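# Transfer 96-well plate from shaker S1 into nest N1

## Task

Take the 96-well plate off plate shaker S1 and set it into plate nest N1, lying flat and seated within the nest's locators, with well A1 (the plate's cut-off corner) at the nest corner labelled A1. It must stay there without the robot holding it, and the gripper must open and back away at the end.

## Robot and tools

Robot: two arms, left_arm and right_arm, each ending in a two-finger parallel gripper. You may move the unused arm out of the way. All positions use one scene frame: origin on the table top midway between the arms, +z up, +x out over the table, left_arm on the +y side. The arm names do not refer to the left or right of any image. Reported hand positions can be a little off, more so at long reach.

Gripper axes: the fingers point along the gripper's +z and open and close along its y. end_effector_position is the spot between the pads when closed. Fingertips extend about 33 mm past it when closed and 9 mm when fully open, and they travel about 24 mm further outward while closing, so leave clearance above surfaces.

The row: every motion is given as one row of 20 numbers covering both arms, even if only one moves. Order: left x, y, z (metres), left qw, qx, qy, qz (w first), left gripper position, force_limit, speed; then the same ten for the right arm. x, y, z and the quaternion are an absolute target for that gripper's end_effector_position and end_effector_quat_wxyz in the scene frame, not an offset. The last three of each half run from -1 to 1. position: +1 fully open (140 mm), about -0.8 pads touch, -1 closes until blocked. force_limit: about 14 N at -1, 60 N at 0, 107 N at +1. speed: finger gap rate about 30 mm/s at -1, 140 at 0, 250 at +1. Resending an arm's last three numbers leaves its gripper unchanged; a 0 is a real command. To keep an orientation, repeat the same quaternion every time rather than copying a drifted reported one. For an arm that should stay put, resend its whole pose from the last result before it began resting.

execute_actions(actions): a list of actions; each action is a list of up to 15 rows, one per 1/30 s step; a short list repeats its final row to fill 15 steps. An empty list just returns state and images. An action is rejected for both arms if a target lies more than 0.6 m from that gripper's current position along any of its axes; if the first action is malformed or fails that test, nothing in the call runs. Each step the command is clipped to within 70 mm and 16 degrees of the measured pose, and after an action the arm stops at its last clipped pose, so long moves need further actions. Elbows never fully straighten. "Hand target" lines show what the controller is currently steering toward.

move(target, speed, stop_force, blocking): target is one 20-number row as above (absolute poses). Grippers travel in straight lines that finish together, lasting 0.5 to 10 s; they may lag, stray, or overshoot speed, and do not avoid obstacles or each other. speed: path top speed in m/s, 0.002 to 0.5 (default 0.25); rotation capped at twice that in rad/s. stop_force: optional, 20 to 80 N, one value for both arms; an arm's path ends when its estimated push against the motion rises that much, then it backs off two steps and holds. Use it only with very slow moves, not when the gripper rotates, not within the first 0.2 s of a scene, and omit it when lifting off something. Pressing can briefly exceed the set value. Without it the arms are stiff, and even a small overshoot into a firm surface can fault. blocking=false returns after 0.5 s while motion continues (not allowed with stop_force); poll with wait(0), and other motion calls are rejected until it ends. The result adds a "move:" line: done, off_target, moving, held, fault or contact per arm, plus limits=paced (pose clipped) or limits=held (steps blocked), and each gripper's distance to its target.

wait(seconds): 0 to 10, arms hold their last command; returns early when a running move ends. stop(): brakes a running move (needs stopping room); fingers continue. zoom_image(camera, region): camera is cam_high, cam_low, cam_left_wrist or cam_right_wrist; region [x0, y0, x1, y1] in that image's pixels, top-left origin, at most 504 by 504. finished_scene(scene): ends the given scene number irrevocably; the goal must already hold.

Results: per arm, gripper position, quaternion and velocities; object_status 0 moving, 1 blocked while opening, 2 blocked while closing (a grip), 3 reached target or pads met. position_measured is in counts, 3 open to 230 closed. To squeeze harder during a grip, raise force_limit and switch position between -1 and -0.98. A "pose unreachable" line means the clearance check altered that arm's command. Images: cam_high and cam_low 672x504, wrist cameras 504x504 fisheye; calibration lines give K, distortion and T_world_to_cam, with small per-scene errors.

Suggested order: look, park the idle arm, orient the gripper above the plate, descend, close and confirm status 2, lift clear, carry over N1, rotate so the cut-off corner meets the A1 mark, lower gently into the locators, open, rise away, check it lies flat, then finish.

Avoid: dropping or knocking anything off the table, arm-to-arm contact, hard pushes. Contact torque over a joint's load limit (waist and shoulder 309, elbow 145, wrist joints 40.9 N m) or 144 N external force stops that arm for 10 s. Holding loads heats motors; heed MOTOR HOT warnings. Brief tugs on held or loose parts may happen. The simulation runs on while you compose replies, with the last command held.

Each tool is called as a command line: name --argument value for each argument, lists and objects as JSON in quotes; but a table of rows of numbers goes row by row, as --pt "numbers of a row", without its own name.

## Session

execute_actions --actions '[]'

Scene clock: 0.00 s.
left_arm: end_effector_position=(+0.5668, +0.5117, +0.3203) position_measured=3 object_status=3 end_effector_quat_wxyz=(+0.001, +0.998, -0.055, -0.002) end_effector_velocity=(-0.000, +0.000, -0.000) end_effector_angular_velocity=(-0.001, +0.000, -0.000) | right_arm: end_effector_position=(+0.3673, -0.5388, +0.2754) position_measured=3 object_status=3 end_effector_quat_wxyz=(+0.537, +0.831, -0.127, -0.064) end_effector_velocity=(-0.000, -0.001, +0.001) end_effector_angular_velocity=(-0.001, +0.000, -0.001)
Joint positions: left_arm=[-0.053  0.164  1.607 -0.002  1.375  1.516] | right_arm=[ 0.635  0.233  1.997 -0.561  1.925  2.695]
Joint velocities: left_arm=[ 0.001  0.     0.    -0.001  0.     0.001] | right_arm=[-0.001 -0.    -0.    -0.     0.001 -0.   ]
Hand target (left_arm): +0.567, +0.512, +0.320; +0.001, +0.998, -0.055, -0.002
Hand target (right_arm): +0.367, -0.539, +0.275; +0.537, +0.831, -0.127, -0.064
camera_calibration (this result's frames):
cam_left_wrist: T_world_to_cam=[[-0.296154, -0.954321, 0.0395542, 0.63061], [-0.891719, 0.29109, 0.346559, 0.258704], [-0.342243, 0.0673635, -0.937194, 0.635118], [0, 0, 0, 1]] pos_world=[0.634813, 0.483715, 0.480629]
cam_right_wrist: T_world_to_cam=[[-0.0490922, -0.390201, 0.91942, -0.456184], [-0.758756, 0.613196, 0.219726, 0.544233], [-0.649522, -0.686829, -0.32617, 0.129989], [0, 0, 0, 1]] pos_world=[0.474976, -0.422445, 0.342241]

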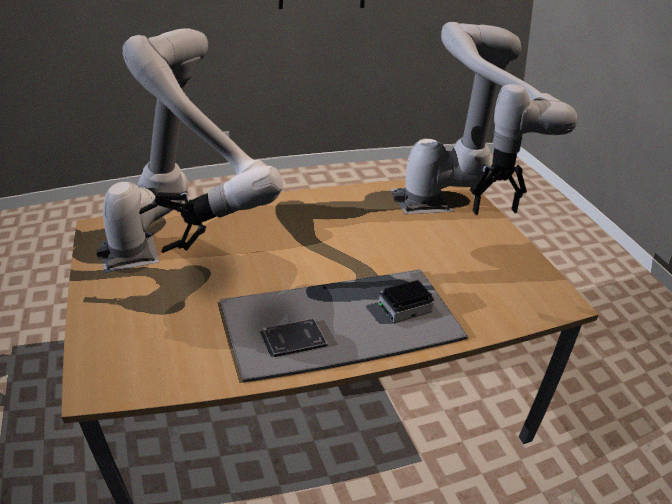

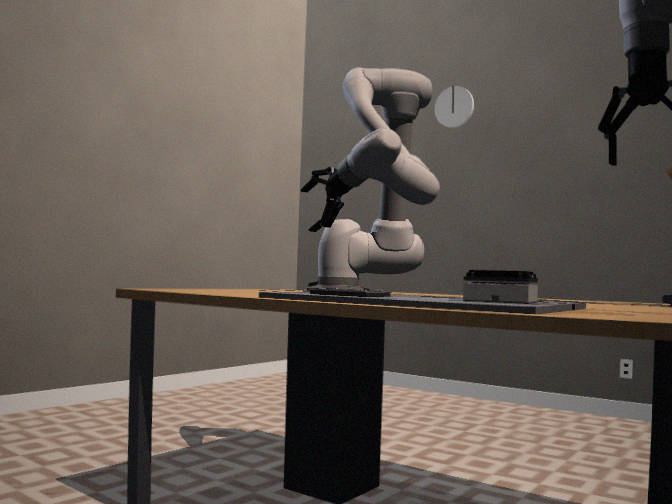

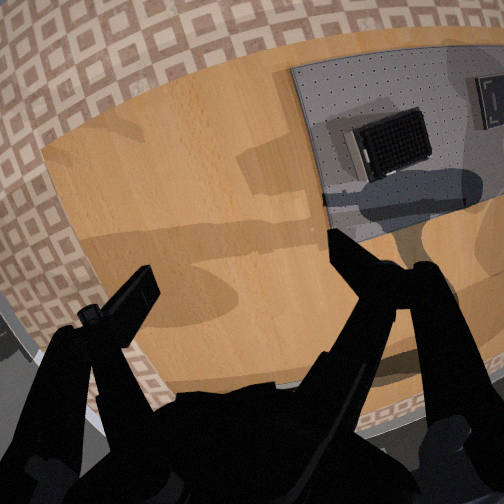

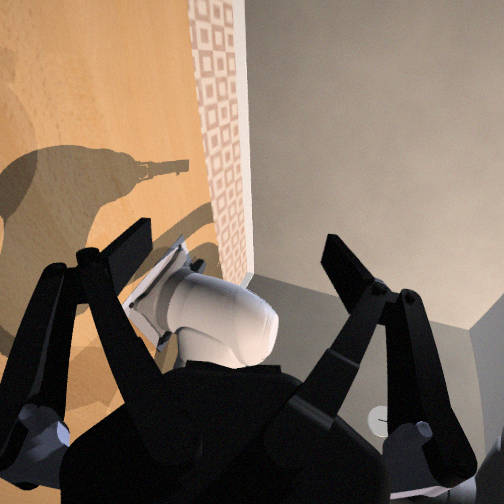

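move --target '[0.56,0.2,0.27,0,1,0,0,1,0,0,0.3,-0.7,0.35,0,1,0,0,1,0,0]' --speed 0.5

zoom_image --camera "cam_left_wrist" --region '[150, 120, 350, 280]'

move --target '[0.54,-0.17,0.25,0,1,0,0,1,0,0,0.3,-0.7,0.35,0,1,0,0,1,0,0]' --speed 0.5

zoom_image --camera "cam_left_wrist" --region '[150, 100, 350, 260]'

Scene clock: 7.00 s.
left_arm: end_effector_position=(+0.5600, +0.2006, +0.2700) position_measured=3 object_status=3 end_effector_quat_wxyz=(-0.001, +1.000, +0.000, +0.000) end_effector_velocity=(+0.000, +0.001, +0.000) end_effector_angular_velocity=(+0.001, +0.001, +0.002) | right_arm: end_effector_position=(+0.2994, -0.7005, +0.3504) position_measured=3 object_status=3 end_effector_quat_wxyz=(+0.002, +1.000, -0.001, +0.000) end_effector_velocity=(+0.000, -0.001, -0.000) end_effector_angular_velocity=(+0.002, +0.001, -0.001)
Joint positions: left_arm=[-0.477  0.331  1.486  0.001  1.325  0.982] | right_arm=[-0.362 -0.486  2.089 -0.004  1.538  1.296]
Joint velocities: left_arm=[ 0.001  0.    -0.     0.     0.001 -0.002] | right_arm=[-0.005  0.001 -0.     0.002  0.    -0.004]
Hand target (left_arm): +0.560, +0.201, +0.270; -0.001, +1.000, +0.000, +0.000
Hand target (right_arm): +0.299, -0.701, +0.350; +0.002, +1.000, -0.001, +0.000
Off the commanded pose (left_arm): 0.001 m, 0 deg.
Off the commanded pose (right_arm): 0.001 m, 0 deg.
move: done
camera_calibration (this result's frames):
cam_left_wrist: T_world_to_cam=[[-0.189791, -0.981171, 0.0358158, 0.280504], [-0.919937, 0.190456, 0.342698, 0.397656], [-0.343066, 0.0320928, -0.938763, 0.614575], [0, 0, 0, 1]] pos_world=[0.629896, 0.179763, 0.430618]
cam_right_wrist: T_world_to_cam=[[0.0888461, -0.995531, 0.0320165, -0.745995], [-0.893162, -0.0654004, 0.444955, 0.0614159], [-0.440872, -0.0681284, -0.894981, 0.569532], [0, 0, 0, 1]] pos_world=[0.372224, -0.699843, 0.506277]

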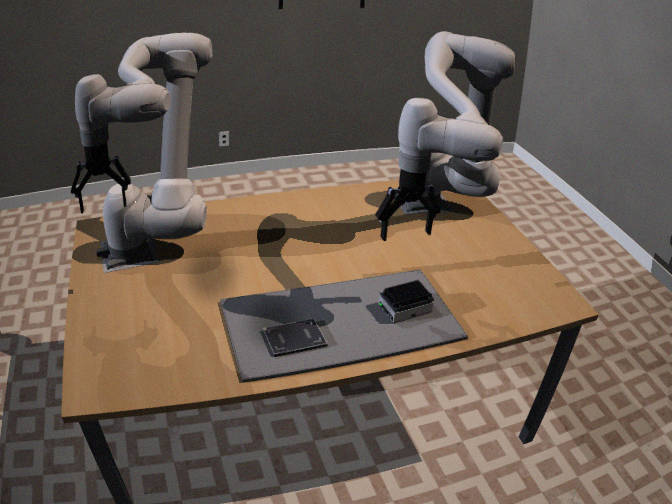

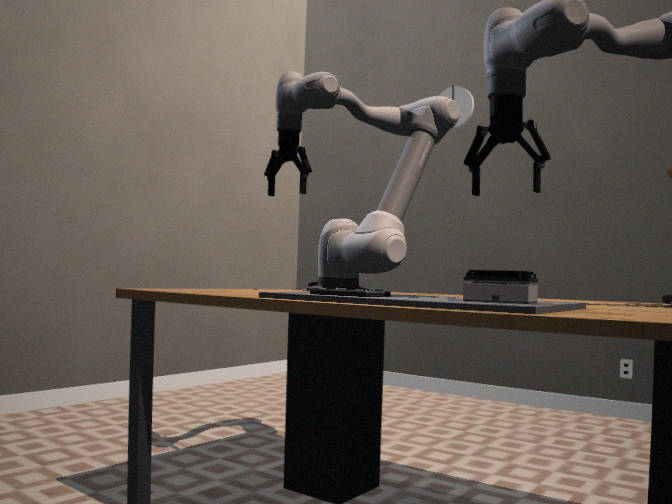

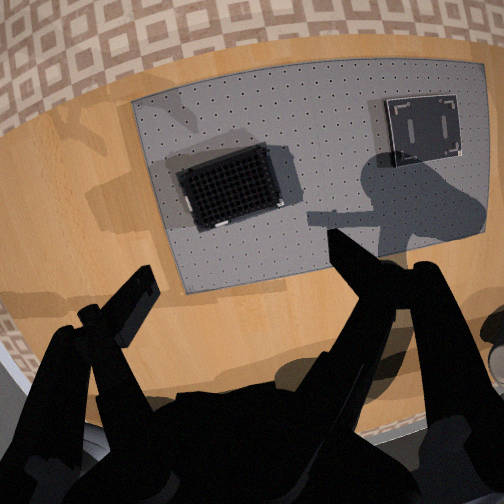

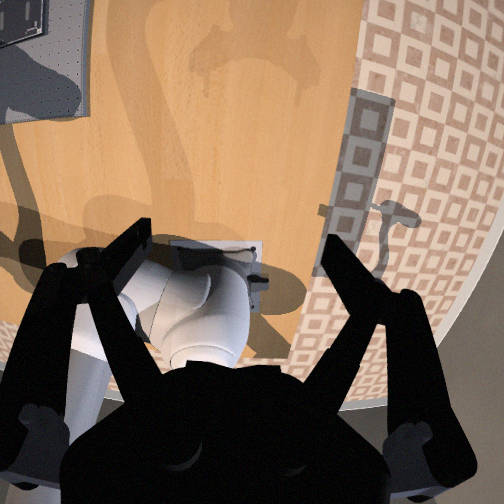

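Region (150, 120, 350, 280) of cam_left_wrist's 504x504 image, scaled by 2.520, with more detail than that image has; it fills the top 403 rows of this view, and the rest is white.

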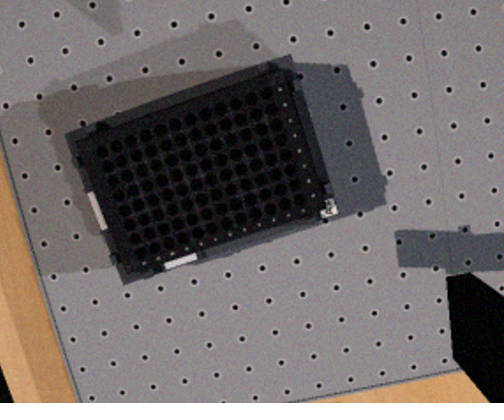

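Scene clock: 8.37 s.
left_arm: end_effector_position=(+0.5403, -0.1697, +0.2500) position_measured=3 object_status=3 end_effector_quat_wxyz=(-0.001, +1.000, -0.000, +0.000) end_effector_velocity=(+0.001, -0.000, -0.000) end_effector_angular_velocity=(+0.001, -0.000, +0.001) | right_arm: end_effector_position=(+0.3000, -0.7000, +0.3500) position_measured=3 object_status=3 end_effector_quat_wxyz=(+0.000, +1.000, -0.000, +0.000) end_effector_velocity=(+0.000, +0.000, -0.000) end_effector_angular_velocity=(+0.000, -0.001, +0.001)
Joint positions: left_arm=[-0.808  0.736  0.887  0.001  1.519  0.651] | right_arm=[-0.365 -0.485  2.089 -0.     1.538  1.292]
Joint velocities: left_arm=[-0.     0.002 -0.002  0.001  0.001 -0.001] | right_arm=[ 0.001  0.    -0.     0.    -0.001 -0.   ]
Hand target (left_arm): +0.540, -0.170, +0.250; -0.001, +1.000, -0.000, +0.000
Hand target (right_arm): +0.300, -0.700, +0.350; +0.000, +1.000, -0.000, -0.000
Off the commanded pose (left_arm): 0.000 m, 0 deg.
Off the commanded pose (right_arm): 0.000 m, 0 deg.
move: done; limits=paced
camera_calibration (this result's frames):
cam_left_wrist: T_world_to_cam=[[-0.190069, -0.981102, 0.0362328, -0.0857187], [-0.920045, 0.190877, 0.342175, 0.457172], [-0.342624, 0.0317011, -0.938938, 0.600656], [0, 0, 0, 1]] pos_world=[0.610126, -0.190404, 0.410652]
cam_right_wrist: T_world_to_cam=[[0.0901828, -0.995543, 0.0275989, -0.744372], [-0.892931, -0.0685527, 0.444943, 0.0598485], [-0.441067, -0.0647701, -0.895134, 0.571926], [0, 0, 0, 1]] pos_world=[0.372828, -0.699908, 0.505865]

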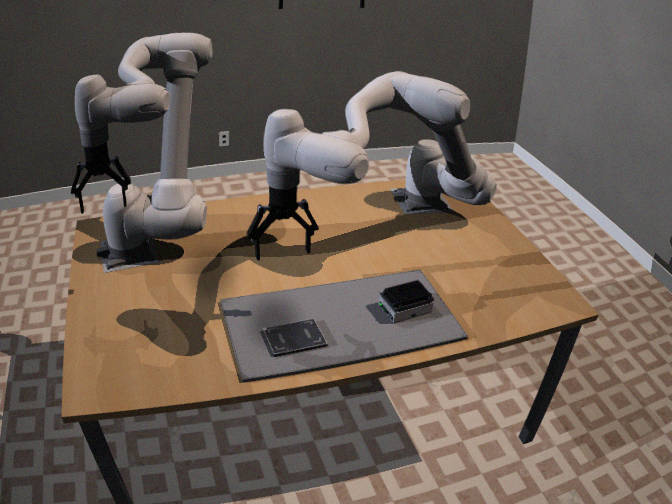

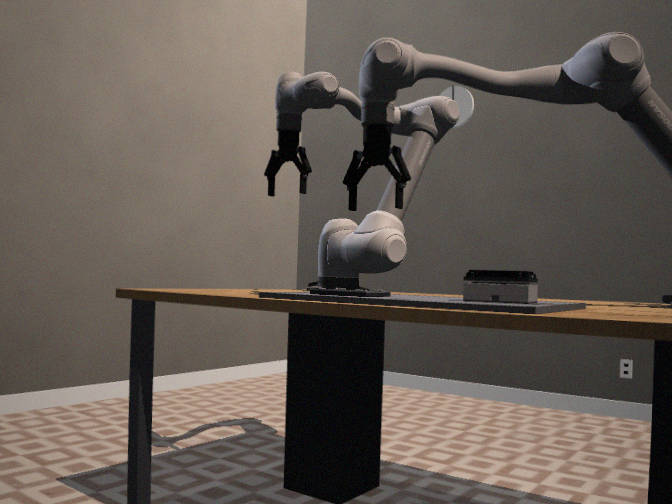

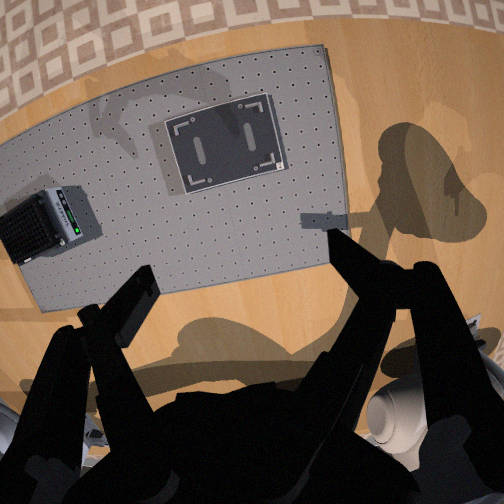

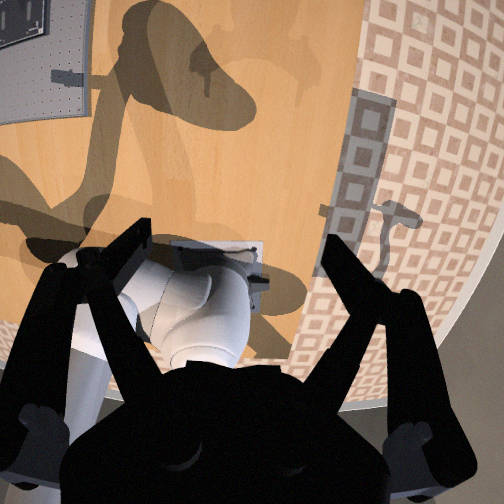

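Region (150, 100, 350, 260) of cam_left_wrist's 504x504 image, scaled by 2.520, with more detail than that image has; it fills the top 403 rows of this view, and the rest is white.

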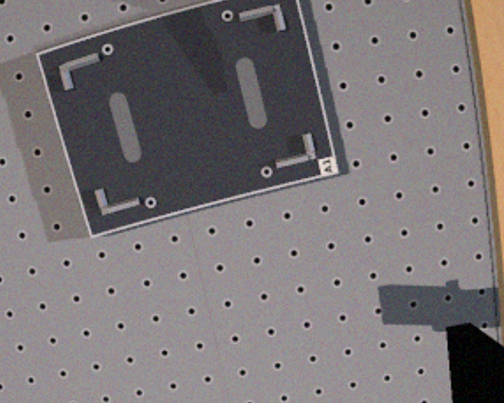

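move --target '[0.604,0.2115,0.17,0,0.746,-0.666,0,1,0,0,0.3,-0.7,0.35,0,1,0,0,1,0,0]' --speed 0.5

move --target '[0.604,0.2115,0.097,0,0.746,-0.666,0,1,0,0,0.3,-0.7,0.35,0,1,0,0,1,0,0]' --speed 0.15

zoom_image --camera "cam_left_wrist" --region '[100, 100, 400, 400]'

Scene clock: 18.07 s.
left_arm: end_effector_position=(+0.6036, +0.2112, +0.1701) position_measured=3 object_status=3 end_effector_quat_wxyz=(+0.001, +0.746, -0.666, +0.000) end_effector_velocity=(+0.000, +0.001, +0.000) end_effector_angular_velocity=(-0.000, -0.001, -0.003) | right_arm: end_effector_position=(+0.3000, -0.7000, +0.3500) position_measured=3 object_status=3 end_effector_quat_wxyz=(-0.000, +1.000, -0.000, -0.000) end_effector_velocity=(+0.000, -0.000, -0.000) end_effector_angular_velocity=(-0.000, -0.001, +0.000)
Joint positions: left_arm=[-0.433  0.431  1.531 -0.001  1.18   2.483] | right_arm=[-0.365 -0.485  2.089 -0.     1.538  1.292]
Joint velocities: left_arm=[ 0.001 -0.     0.     0.    -0.     0.003] | right_arm=[ 0.     0.     0.    -0.    -0.001 -0.   ]
Hand target (left_arm): +0.604, +0.211, +0.170; +0.001, +0.746, -0.666, +0.000
Hand target (right_arm): +0.300, -0.700, +0.350; +0.000, +1.000, -0.000, -0.000
Off the commanded pose (left_arm): 0.000 m, 0 deg.
Off the commanded pose (right_arm): 0.000 m, 0 deg.
move: done
camera_calibration (this result's frames):
cam_left_wrist: T_world_to_cam=[[-0.996286, 0.0774339, 0.0376538, 0.56572], [0.0856515, 0.93602, 0.341365, -0.294239], [-0.00881148, 0.343322, -0.939176, 0.268023], [0, 0, 0, 1]] pos_world=[0.591183, 0.139589, 0.330863]
cam_right_wrist: T_world_to_cam=[[0.0901866, -0.995543, 0.0275838, -0.744365], [-0.892926, -0.068562, 0.444953, 0.0598322], [-0.441078, -0.0647591, -0.895129, 0.571935], [0, 0, 0, 1]] pos_world=[0.372826, -0.699907, 0.505866]

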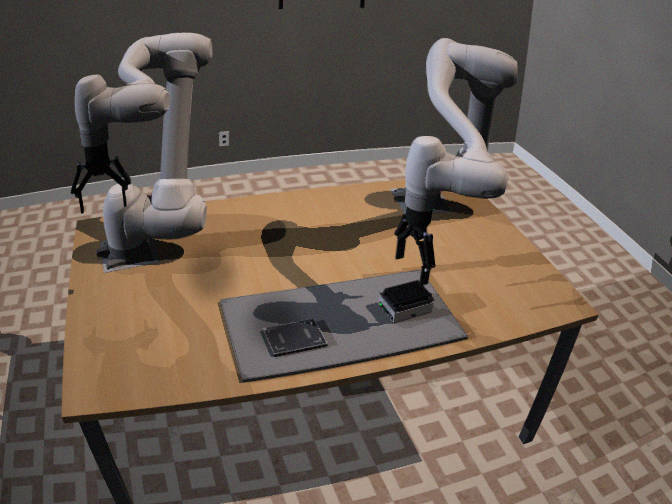

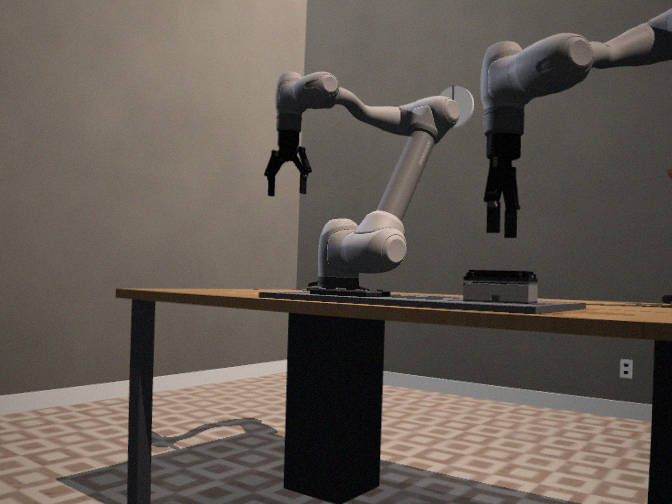

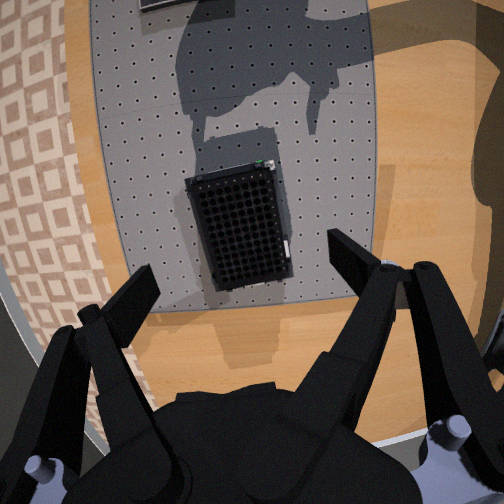

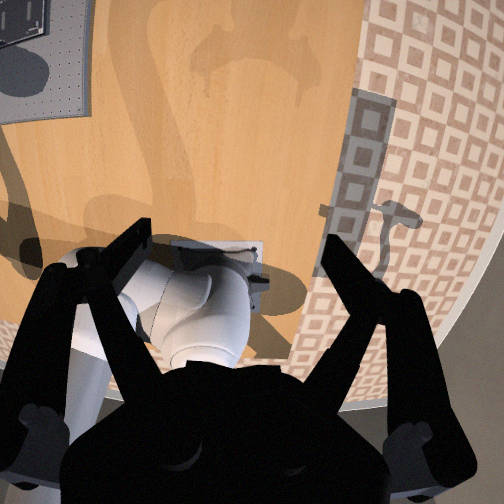

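Scene clock: 18.93 s.
left_arm: end_effector_position=(+0.6039, +0.2116, +0.0971) position_measured=3 object_status=3 end_effector_quat_wxyz=(-0.000, +0.746, -0.666, +0.000) end_effector_velocity=(-0.000, -0.000, -0.001) end_effector_angular_velocity=(-0.000, +0.000, +0.001) | right_arm: end_effector_position=(+0.3000, -0.7000, +0.3500) position_measured=3 object_status=3 end_effector_quat_wxyz=(-0.000, +1.000, -0.000, -0.000) end_effector_velocity=(-0.000, +0.000, -0.000) end_effector_angular_velocity=(+0.001, +0.002, -0.000)
Joint positions: left_arm=[-0.433  0.483  1.596  0.     1.063  2.483] | right_arm=[-0.365 -0.485  2.089  0.     1.538  1.292]
Joint velocities: left_arm=[ 0.     0.001  0.001 -0.    -0.002 -0.   ] | right_arm=[-0.     0.001  0.     0.001  0.001 -0.   ]
Hand target (left_arm): +0.604, +0.212, +0.097; -0.000, +0.746, -0.666, -0.000
Hand target (right_arm): +0.300, -0.700, +0.350; -0.000, +1.000, -0.000, -0.000
Off the commanded pose (left_arm): 0.000 m, 0 deg.
Off the commanded pose (right_arm): 0.000 m, 0 deg.
move: done
camera_calibration (this result's frames):
cam_left_wrist: T_world_to_cam=[[-0.996281, 0.0776943, 0.0372452, 0.568742], [0.0857658, 0.935597, 0.342494, -0.269764], [-0.00823674, 0.344414, -0.938782, 0.198723], [0, 0, 0, 1]] pos_world=[0.5914, 0.13976, 0.257767]
cam_right_wrist: T_world_to_cam=[[0.0901867, -0.995543, 0.0275837, -0.744365], [-0.892926, -0.0685622, 0.444953, 0.0598321], [-0.441078, -0.064759, -0.895129, 0.571935], [0, 0, 0, 1]] pos_world=[0.372826, -0.699907, 0.505866]

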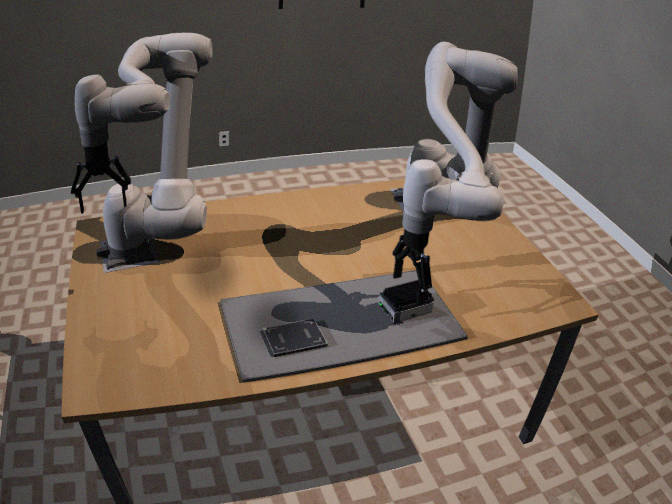

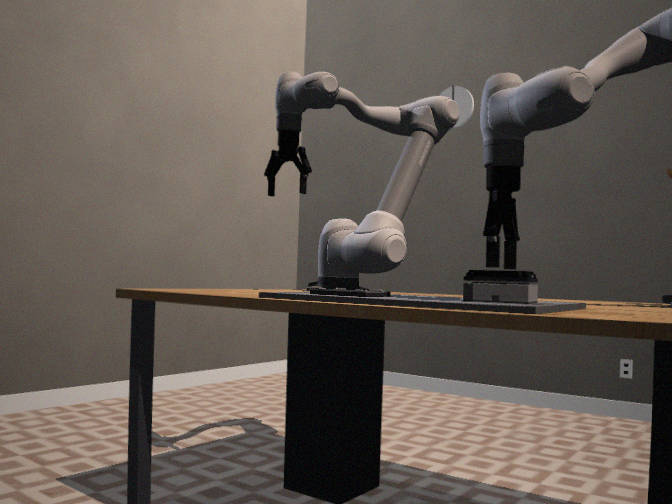

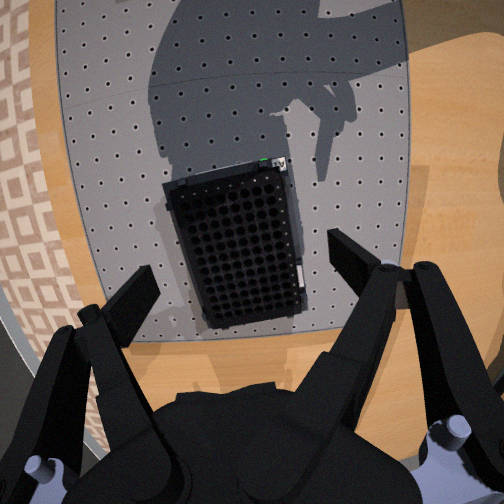

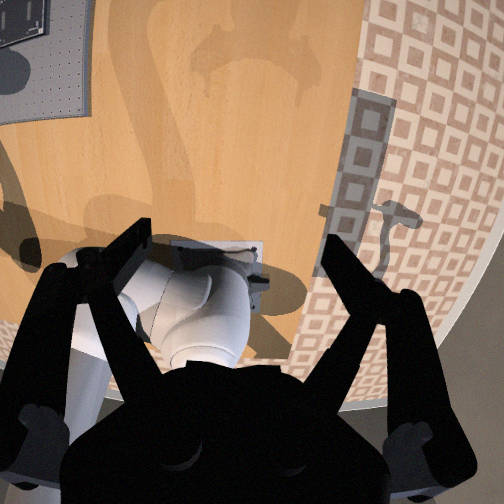

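Region (100, 100, 400, 400) of cam_left_wrist's 504x504 image, scaled by 1.680, with more detail than that image has.

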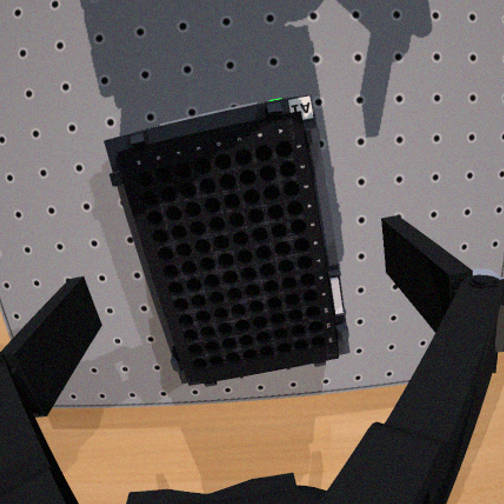

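move --target '[0.604,0.2115,0.097,0,0.746,-0.666,0,-1,0,-0.5,0.3,-0.7,0.35,0,1,0,0,1,0,0]'

move --target '[0.604,0.2115,0.14,0,0.746,-0.666,0,-1,0,-0.5,0.3,-0.7,0.35,0,1,0,0,1,0,0]' --speed 0.12

move --target '[0.648,-0.163,0.11,0,0.746,-0.666,0,-1,0,-0.5,0.3,-0.7,0.35,0,1,0,0,1,0,0]' --speed 0.3

move --target '[0.648,-0.163,0.063,0,0.746,-0.666,0,-1,0,-0.5,0.3,-0.7,0.35,0,1,0,0,1,0,0]' --speed 0.1

zoom_image --camera "cam_left_wrist" --region '[130, 120, 340, 330]'

Scene clock: 25.30 s.
left_arm: end_effector_position=(+0.6041, +0.2114, +0.0971) position_measured=107 object_status=2 end_effector_quat_wxyz=(+0.000, +0.746, -0.666, +0.000) end_effector_velocity=(+0.000, -0.000, +0.000) end_effector_angular_velocity=(+0.000, -0.001, -0.001) | right_arm: end_effector_position=(+0.3000, -0.7000, +0.3500) position_measured=3 object_status=3 end_effector_quat_wxyz=(-0.000, +1.000, -0.000, -0.000) end_effector_velocity=(-0.000, +0.000, +0.000) end_effector_angular_velocity=(-0.000, -0.000, -0.000)
Joint positions: left_arm=[-0.433  0.483  1.596 -0.     1.062  2.484] | right_arm=[-0.365 -0.485  2.089  0.     1.538  1.292]
Joint velocities: left_arm=[-0.    -0.    -0.     0.001  0.     0.   ] | right_arm=[ 0.    -0.001 -0.    -0.     0.     0.   ]
Hand target (left_arm): +0.604, +0.211, +0.097; +0.000, +0.746, -0.666, -0.000
Hand target (right_arm): +0.300, -0.700, +0.350; -0.000, +1.000, -0.000, -0.000
Off the commanded pose (left_arm): 0.000 m, 0 deg.
Off the commanded pose (right_arm): 0.000 m, 0 deg.
move: done
camera_calibration (this result's frames):
cam_left_wrist: T_world_to_cam=[[-0.996278, 0.077739, 0.0372264, 0.568888], [0.0857988, 0.935696, 0.342215, -0.26961], [-0.00822922, 0.344135, -0.938884, 0.198832], [0, 0, 0, 1]] pos_world=[0.59154, 0.139623, 0.257767]
cam_right_wrist: T_world_to_cam=[[0.0901867, -0.995543, 0.0275836, -0.744365], [-0.892926, -0.0685622, 0.444953, 0.059832], [-0.441078, -0.0647589, -0.895129, 0.571935], [0, 0, 0, 1]] pos_world=[0.372826, -0.699907, 0.505866]

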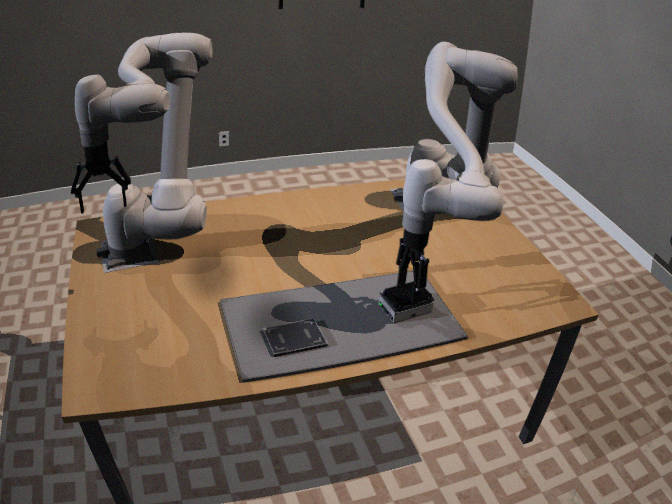

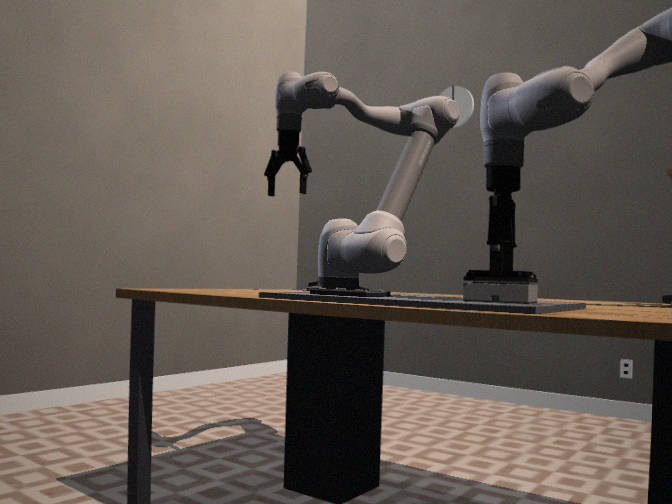

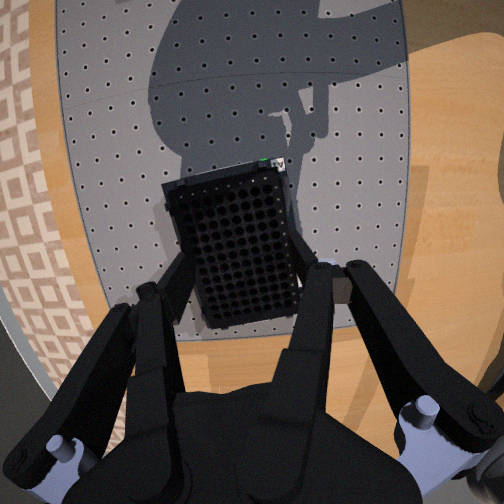

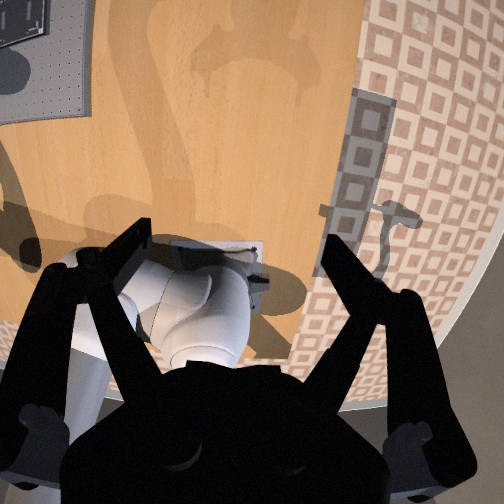

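Scene clock: 26.07 s.
left_arm: end_effector_position=(+0.6040, +0.2115, +0.1399) position_measured=108 object_status=2 end_effector_quat_wxyz=(+0.000, +0.746, -0.666, -0.000) end_effector_velocity=(+0.000, -0.000, +0.000) end_effector_angular_velocity=(-0.001, -0.000, -0.000) | right_arm: end_effector_position=(+0.3000, -0.7000, +0.3500) position_measured=3 object_status=3 end_effector_quat_wxyz=(-0.000, +1.000, -0.000, -0.000) end_effector_velocity=(-0.000, -0.000, +0.000) end_effector_angular_velocity=(-0.000, +0.000, +0.000)
Joint positions: left_arm=[-0.433  0.451  1.559 -0.     1.131  2.484] | right_arm=[-0.365 -0.485  2.089  0.     1.538  1.292]
Joint velocities: left_arm=[-0.    -0.    -0.001 -0.001  0.     0.001] | right_arm=[-0. -0.  0. -0.  0. -0.]
Hand target (left_arm): +0.604, +0.211, +0.140; +0.000, +0.746, -0.666, +0.000
Hand target (right_arm): +0.300, -0.700, +0.350; -0.000, +1.000, -0.000, -0.000
Off the commanded pose (left_arm): 0.000 m, 0 deg.
Off the commanded pose (right_arm): 0.000 m, 0 deg.
move: done
camera_calibration (this result's frames):
cam_left_wrist: T_world_to_cam=[[-0.99626, 0.0779052, 0.0373822, 0.567194], [0.0860105, 0.935594, 0.342441, -0.284473], [-0.00829659, 0.344376, -0.938795, 0.238987], [0, 0, 0, 1]] pos_world=[0.591523, 0.139663, 0.300572]
cam_right_wrist: T_world_to_cam=[[0.0901866, -0.995543, 0.0275837, -0.744365], [-0.892926, -0.0685621, 0.444953, 0.0598321], [-0.441078, -0.0647589, -0.895129, 0.571935], [0, 0, 0, 1]] pos_world=[0.372826, -0.699907, 0.505866]

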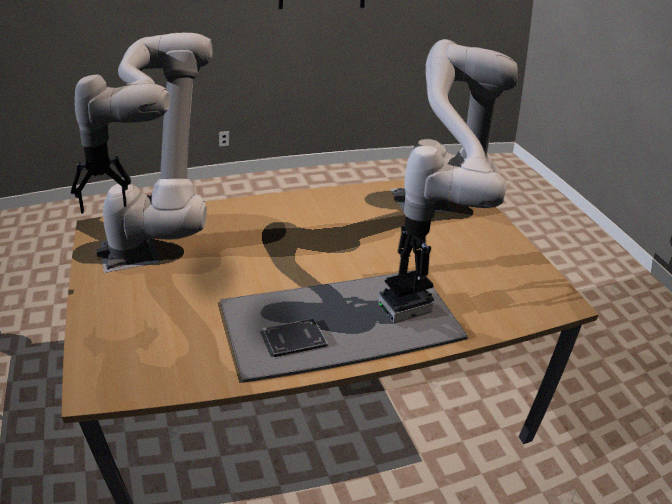

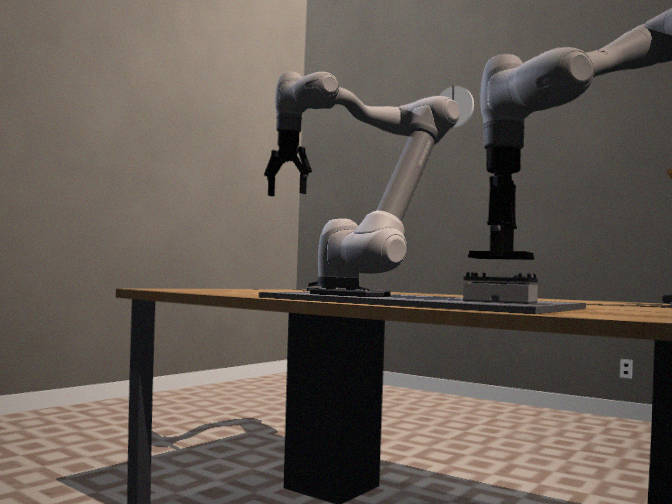

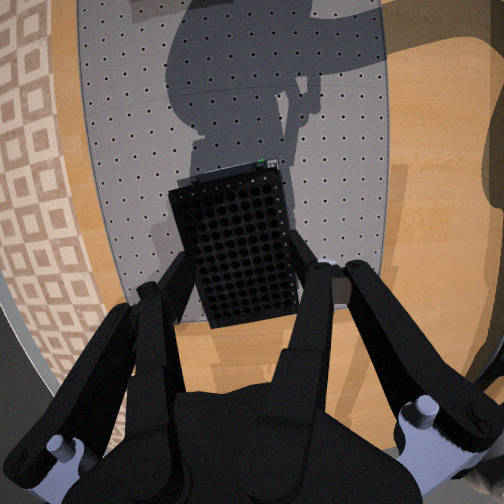

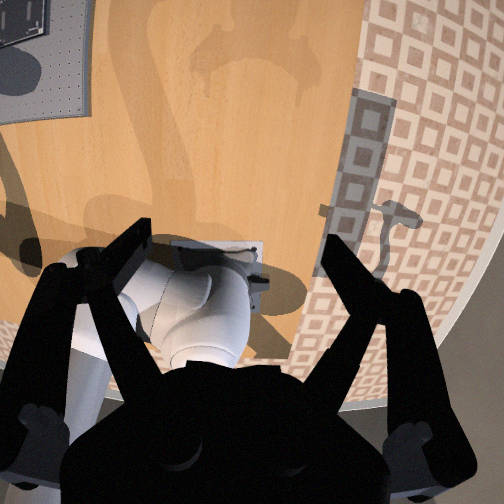

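Scene clock: 27.83 s.
left_arm: end_effector_position=(+0.6483, -0.1627, +0.1099) position_measured=108 object_status=2 end_effector_quat_wxyz=(-0.000, +0.746, -0.666, -0.000) end_effector_velocity=(-0.000, -0.000, -0.000) end_effector_angular_velocity=(-0.000, +0.002, -0.001) | right_arm: end_effector_position=(+0.3000, -0.7000, +0.3500) position_measured=3 object_status=3 end_effector_quat_wxyz=(-0.000, +1.000, -0.000, -0.000) end_effector_velocity=(+0.000, -0.000, +0.000) end_effector_angular_velocity=(-0.000, -0.000, -0.001)
Joint positions: left_arm=[-0.722  0.91   0.823  0.001  1.409  2.195] | right_arm=[-0.365 -0.485  2.089  0.     1.538  1.292]
Joint velocities: left_arm=[ 0.     0.001 -0.003 -0.002  0.002  0.002] | right_arm=[-0.001  0.    -0.     0.    -0.    -0.   ]
Hand target (left_arm): +0.648, -0.163, +0.110; -0.000, +0.746, -0.666, -0.000
Hand target (right_arm): +0.300, -0.700, +0.350; -0.000, +1.000, -0.000, -0.000
Off the commanded pose (left_arm): 0.000 m, 0 deg.
Off the commanded pose (right_arm): 0.000 m, 0 deg.
move: done
camera_calibration (this result's frames):
cam_left_wrist: T_world_to_cam=[[-0.996258, 0.078094, 0.037038, 0.64163], [0.0860763, 0.935282, 0.343277, 0.0719052], [-0.00783311, 0.34518, -0.938504, 0.339856], [0, 0, 0, 1]] pos_world=[0.635702, -0.234671, 0.270508]
cam_right_wrist: T_world_to_cam=[[0.0901868, -0.995543, 0.0275836, -0.744365], [-0.892926, -0.0685623, 0.444953, 0.059832], [-0.441078, -0.0647589, -0.895129, 0.571935], [0, 0, 0, 1]] pos_world=[0.372826, -0.699907, 0.505866]

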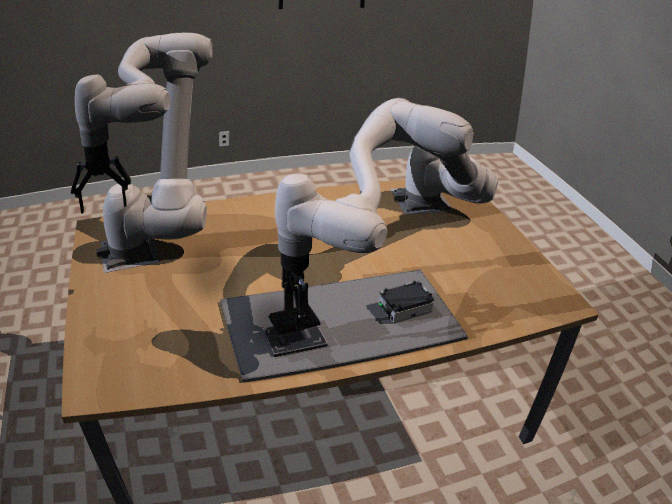

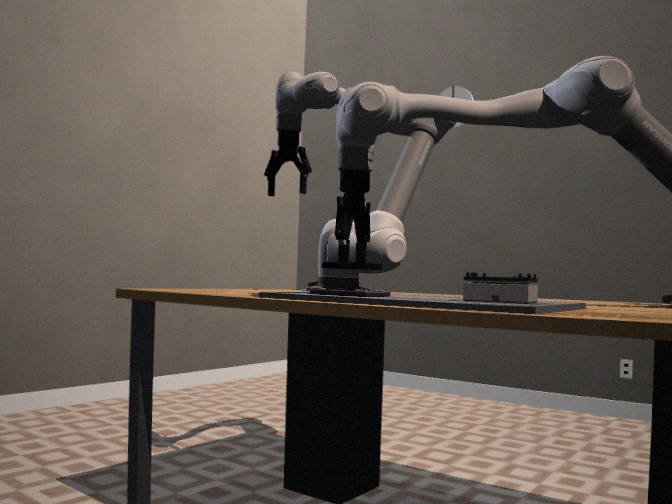

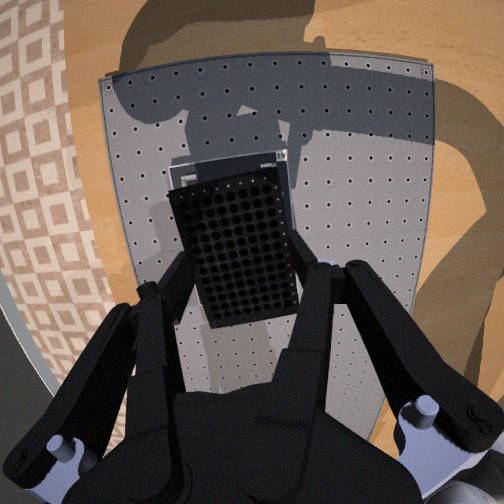

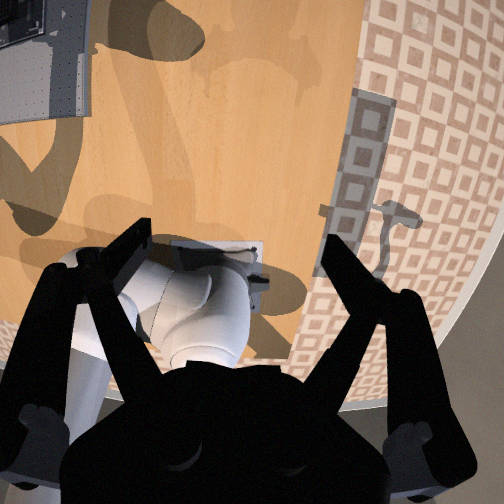

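Scene clock: 28.63 s.
left_arm: end_effector_position=(+0.6480, -0.1630, +0.0631) position_measured=108 object_status=2 end_effector_quat_wxyz=(-0.000, +0.746, -0.666, +0.000) end_effector_velocity=(+0.000, +0.000, -0.001) end_effector_angular_velocity=(-0.000, -0.001, +0.000) | right_arm: end_effector_position=(+0.3000, -0.7000, +0.3500) position_measured=3 object_status=3 end_effector_quat_wxyz=(-0.000, +1.000, +0.000, -0.000) end_effector_velocity=(-0.000, -0.000, -0.000) end_effector_angular_velocity=(-0.000, +0.001, -0.001)
Joint positions: left_arm=[-0.722  0.93   0.872  0.     1.34   2.195] | right_arm=[-0.365 -0.485  2.089  0.     1.538  1.292]
Joint velocities: left_arm=[ 0.     0.     0.001  0.    -0.002  0.   ] | right_arm=[-0.001  0.     0.    -0.     0.     0.   ]
Hand target (left_arm): +0.648, -0.163, +0.063; -0.000, +0.746, -0.666, -0.000
Hand target (right_arm): +0.300, -0.700, +0.350; -0.000, +1.000, -0.000, -0.000
Off the commanded pose (left_arm): 0.000 m, 0 deg.
Off the commanded pose (right_arm): 0.000 m, 0 deg.
move: done
camera_calibration (this result's frames):
cam_left_wrist: T_world_to_cam=[[-0.996276, 0.0777441, 0.0372869, 0.642981], [0.0858264, 0.935615, 0.342429, 0.0884841], [-0.00826433, 0.344354, -0.938803, 0.296156], [0, 0, 0, 1]] pos_world=[0.63544, -0.234758, 0.223758]
cam_right_wrist: T_world_to_cam=[[0.0901868, -0.995543, 0.0275837, -0.744365], [-0.892926, -0.0685623, 0.444953, 0.059832], [-0.441078, -0.0647591, -0.895129, 0.571935], [0, 0, 0, 1]] pos_world=[0.372826, -0.699907, 0.505866]

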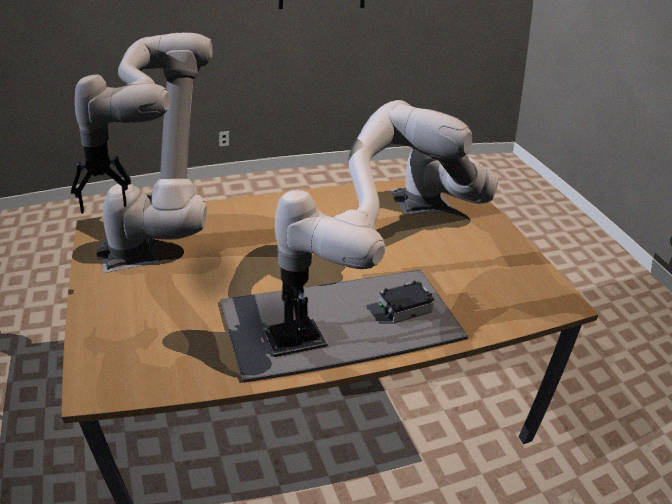

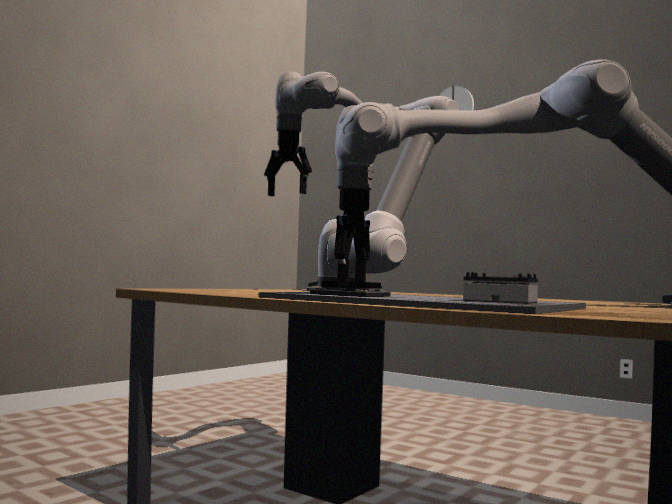

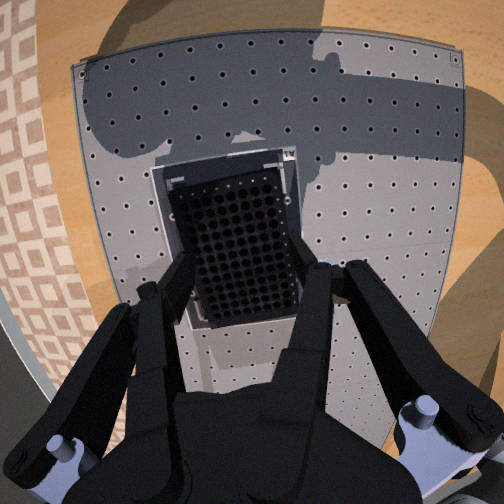

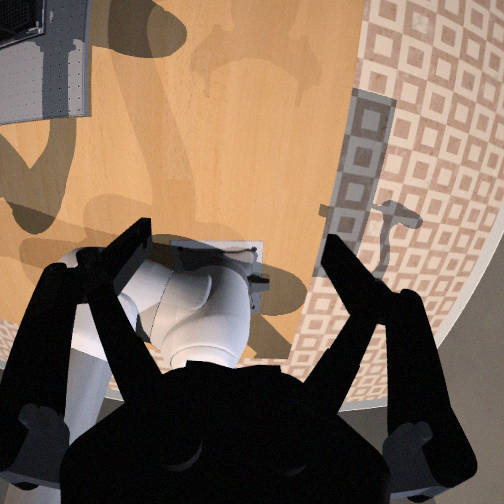

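Region (130, 120, 340, 330) of cam_left_wrist's 504x504 image, scaled by 2.400, with more detail than that image has.

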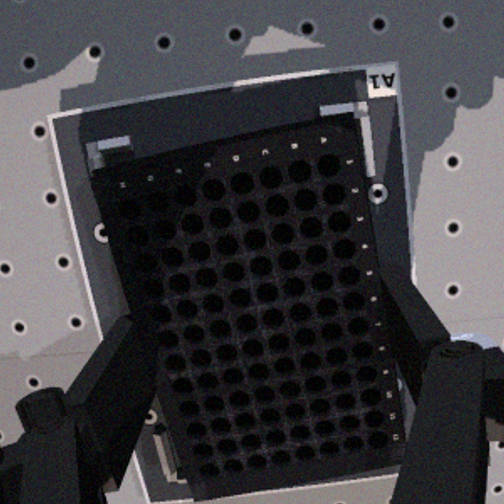

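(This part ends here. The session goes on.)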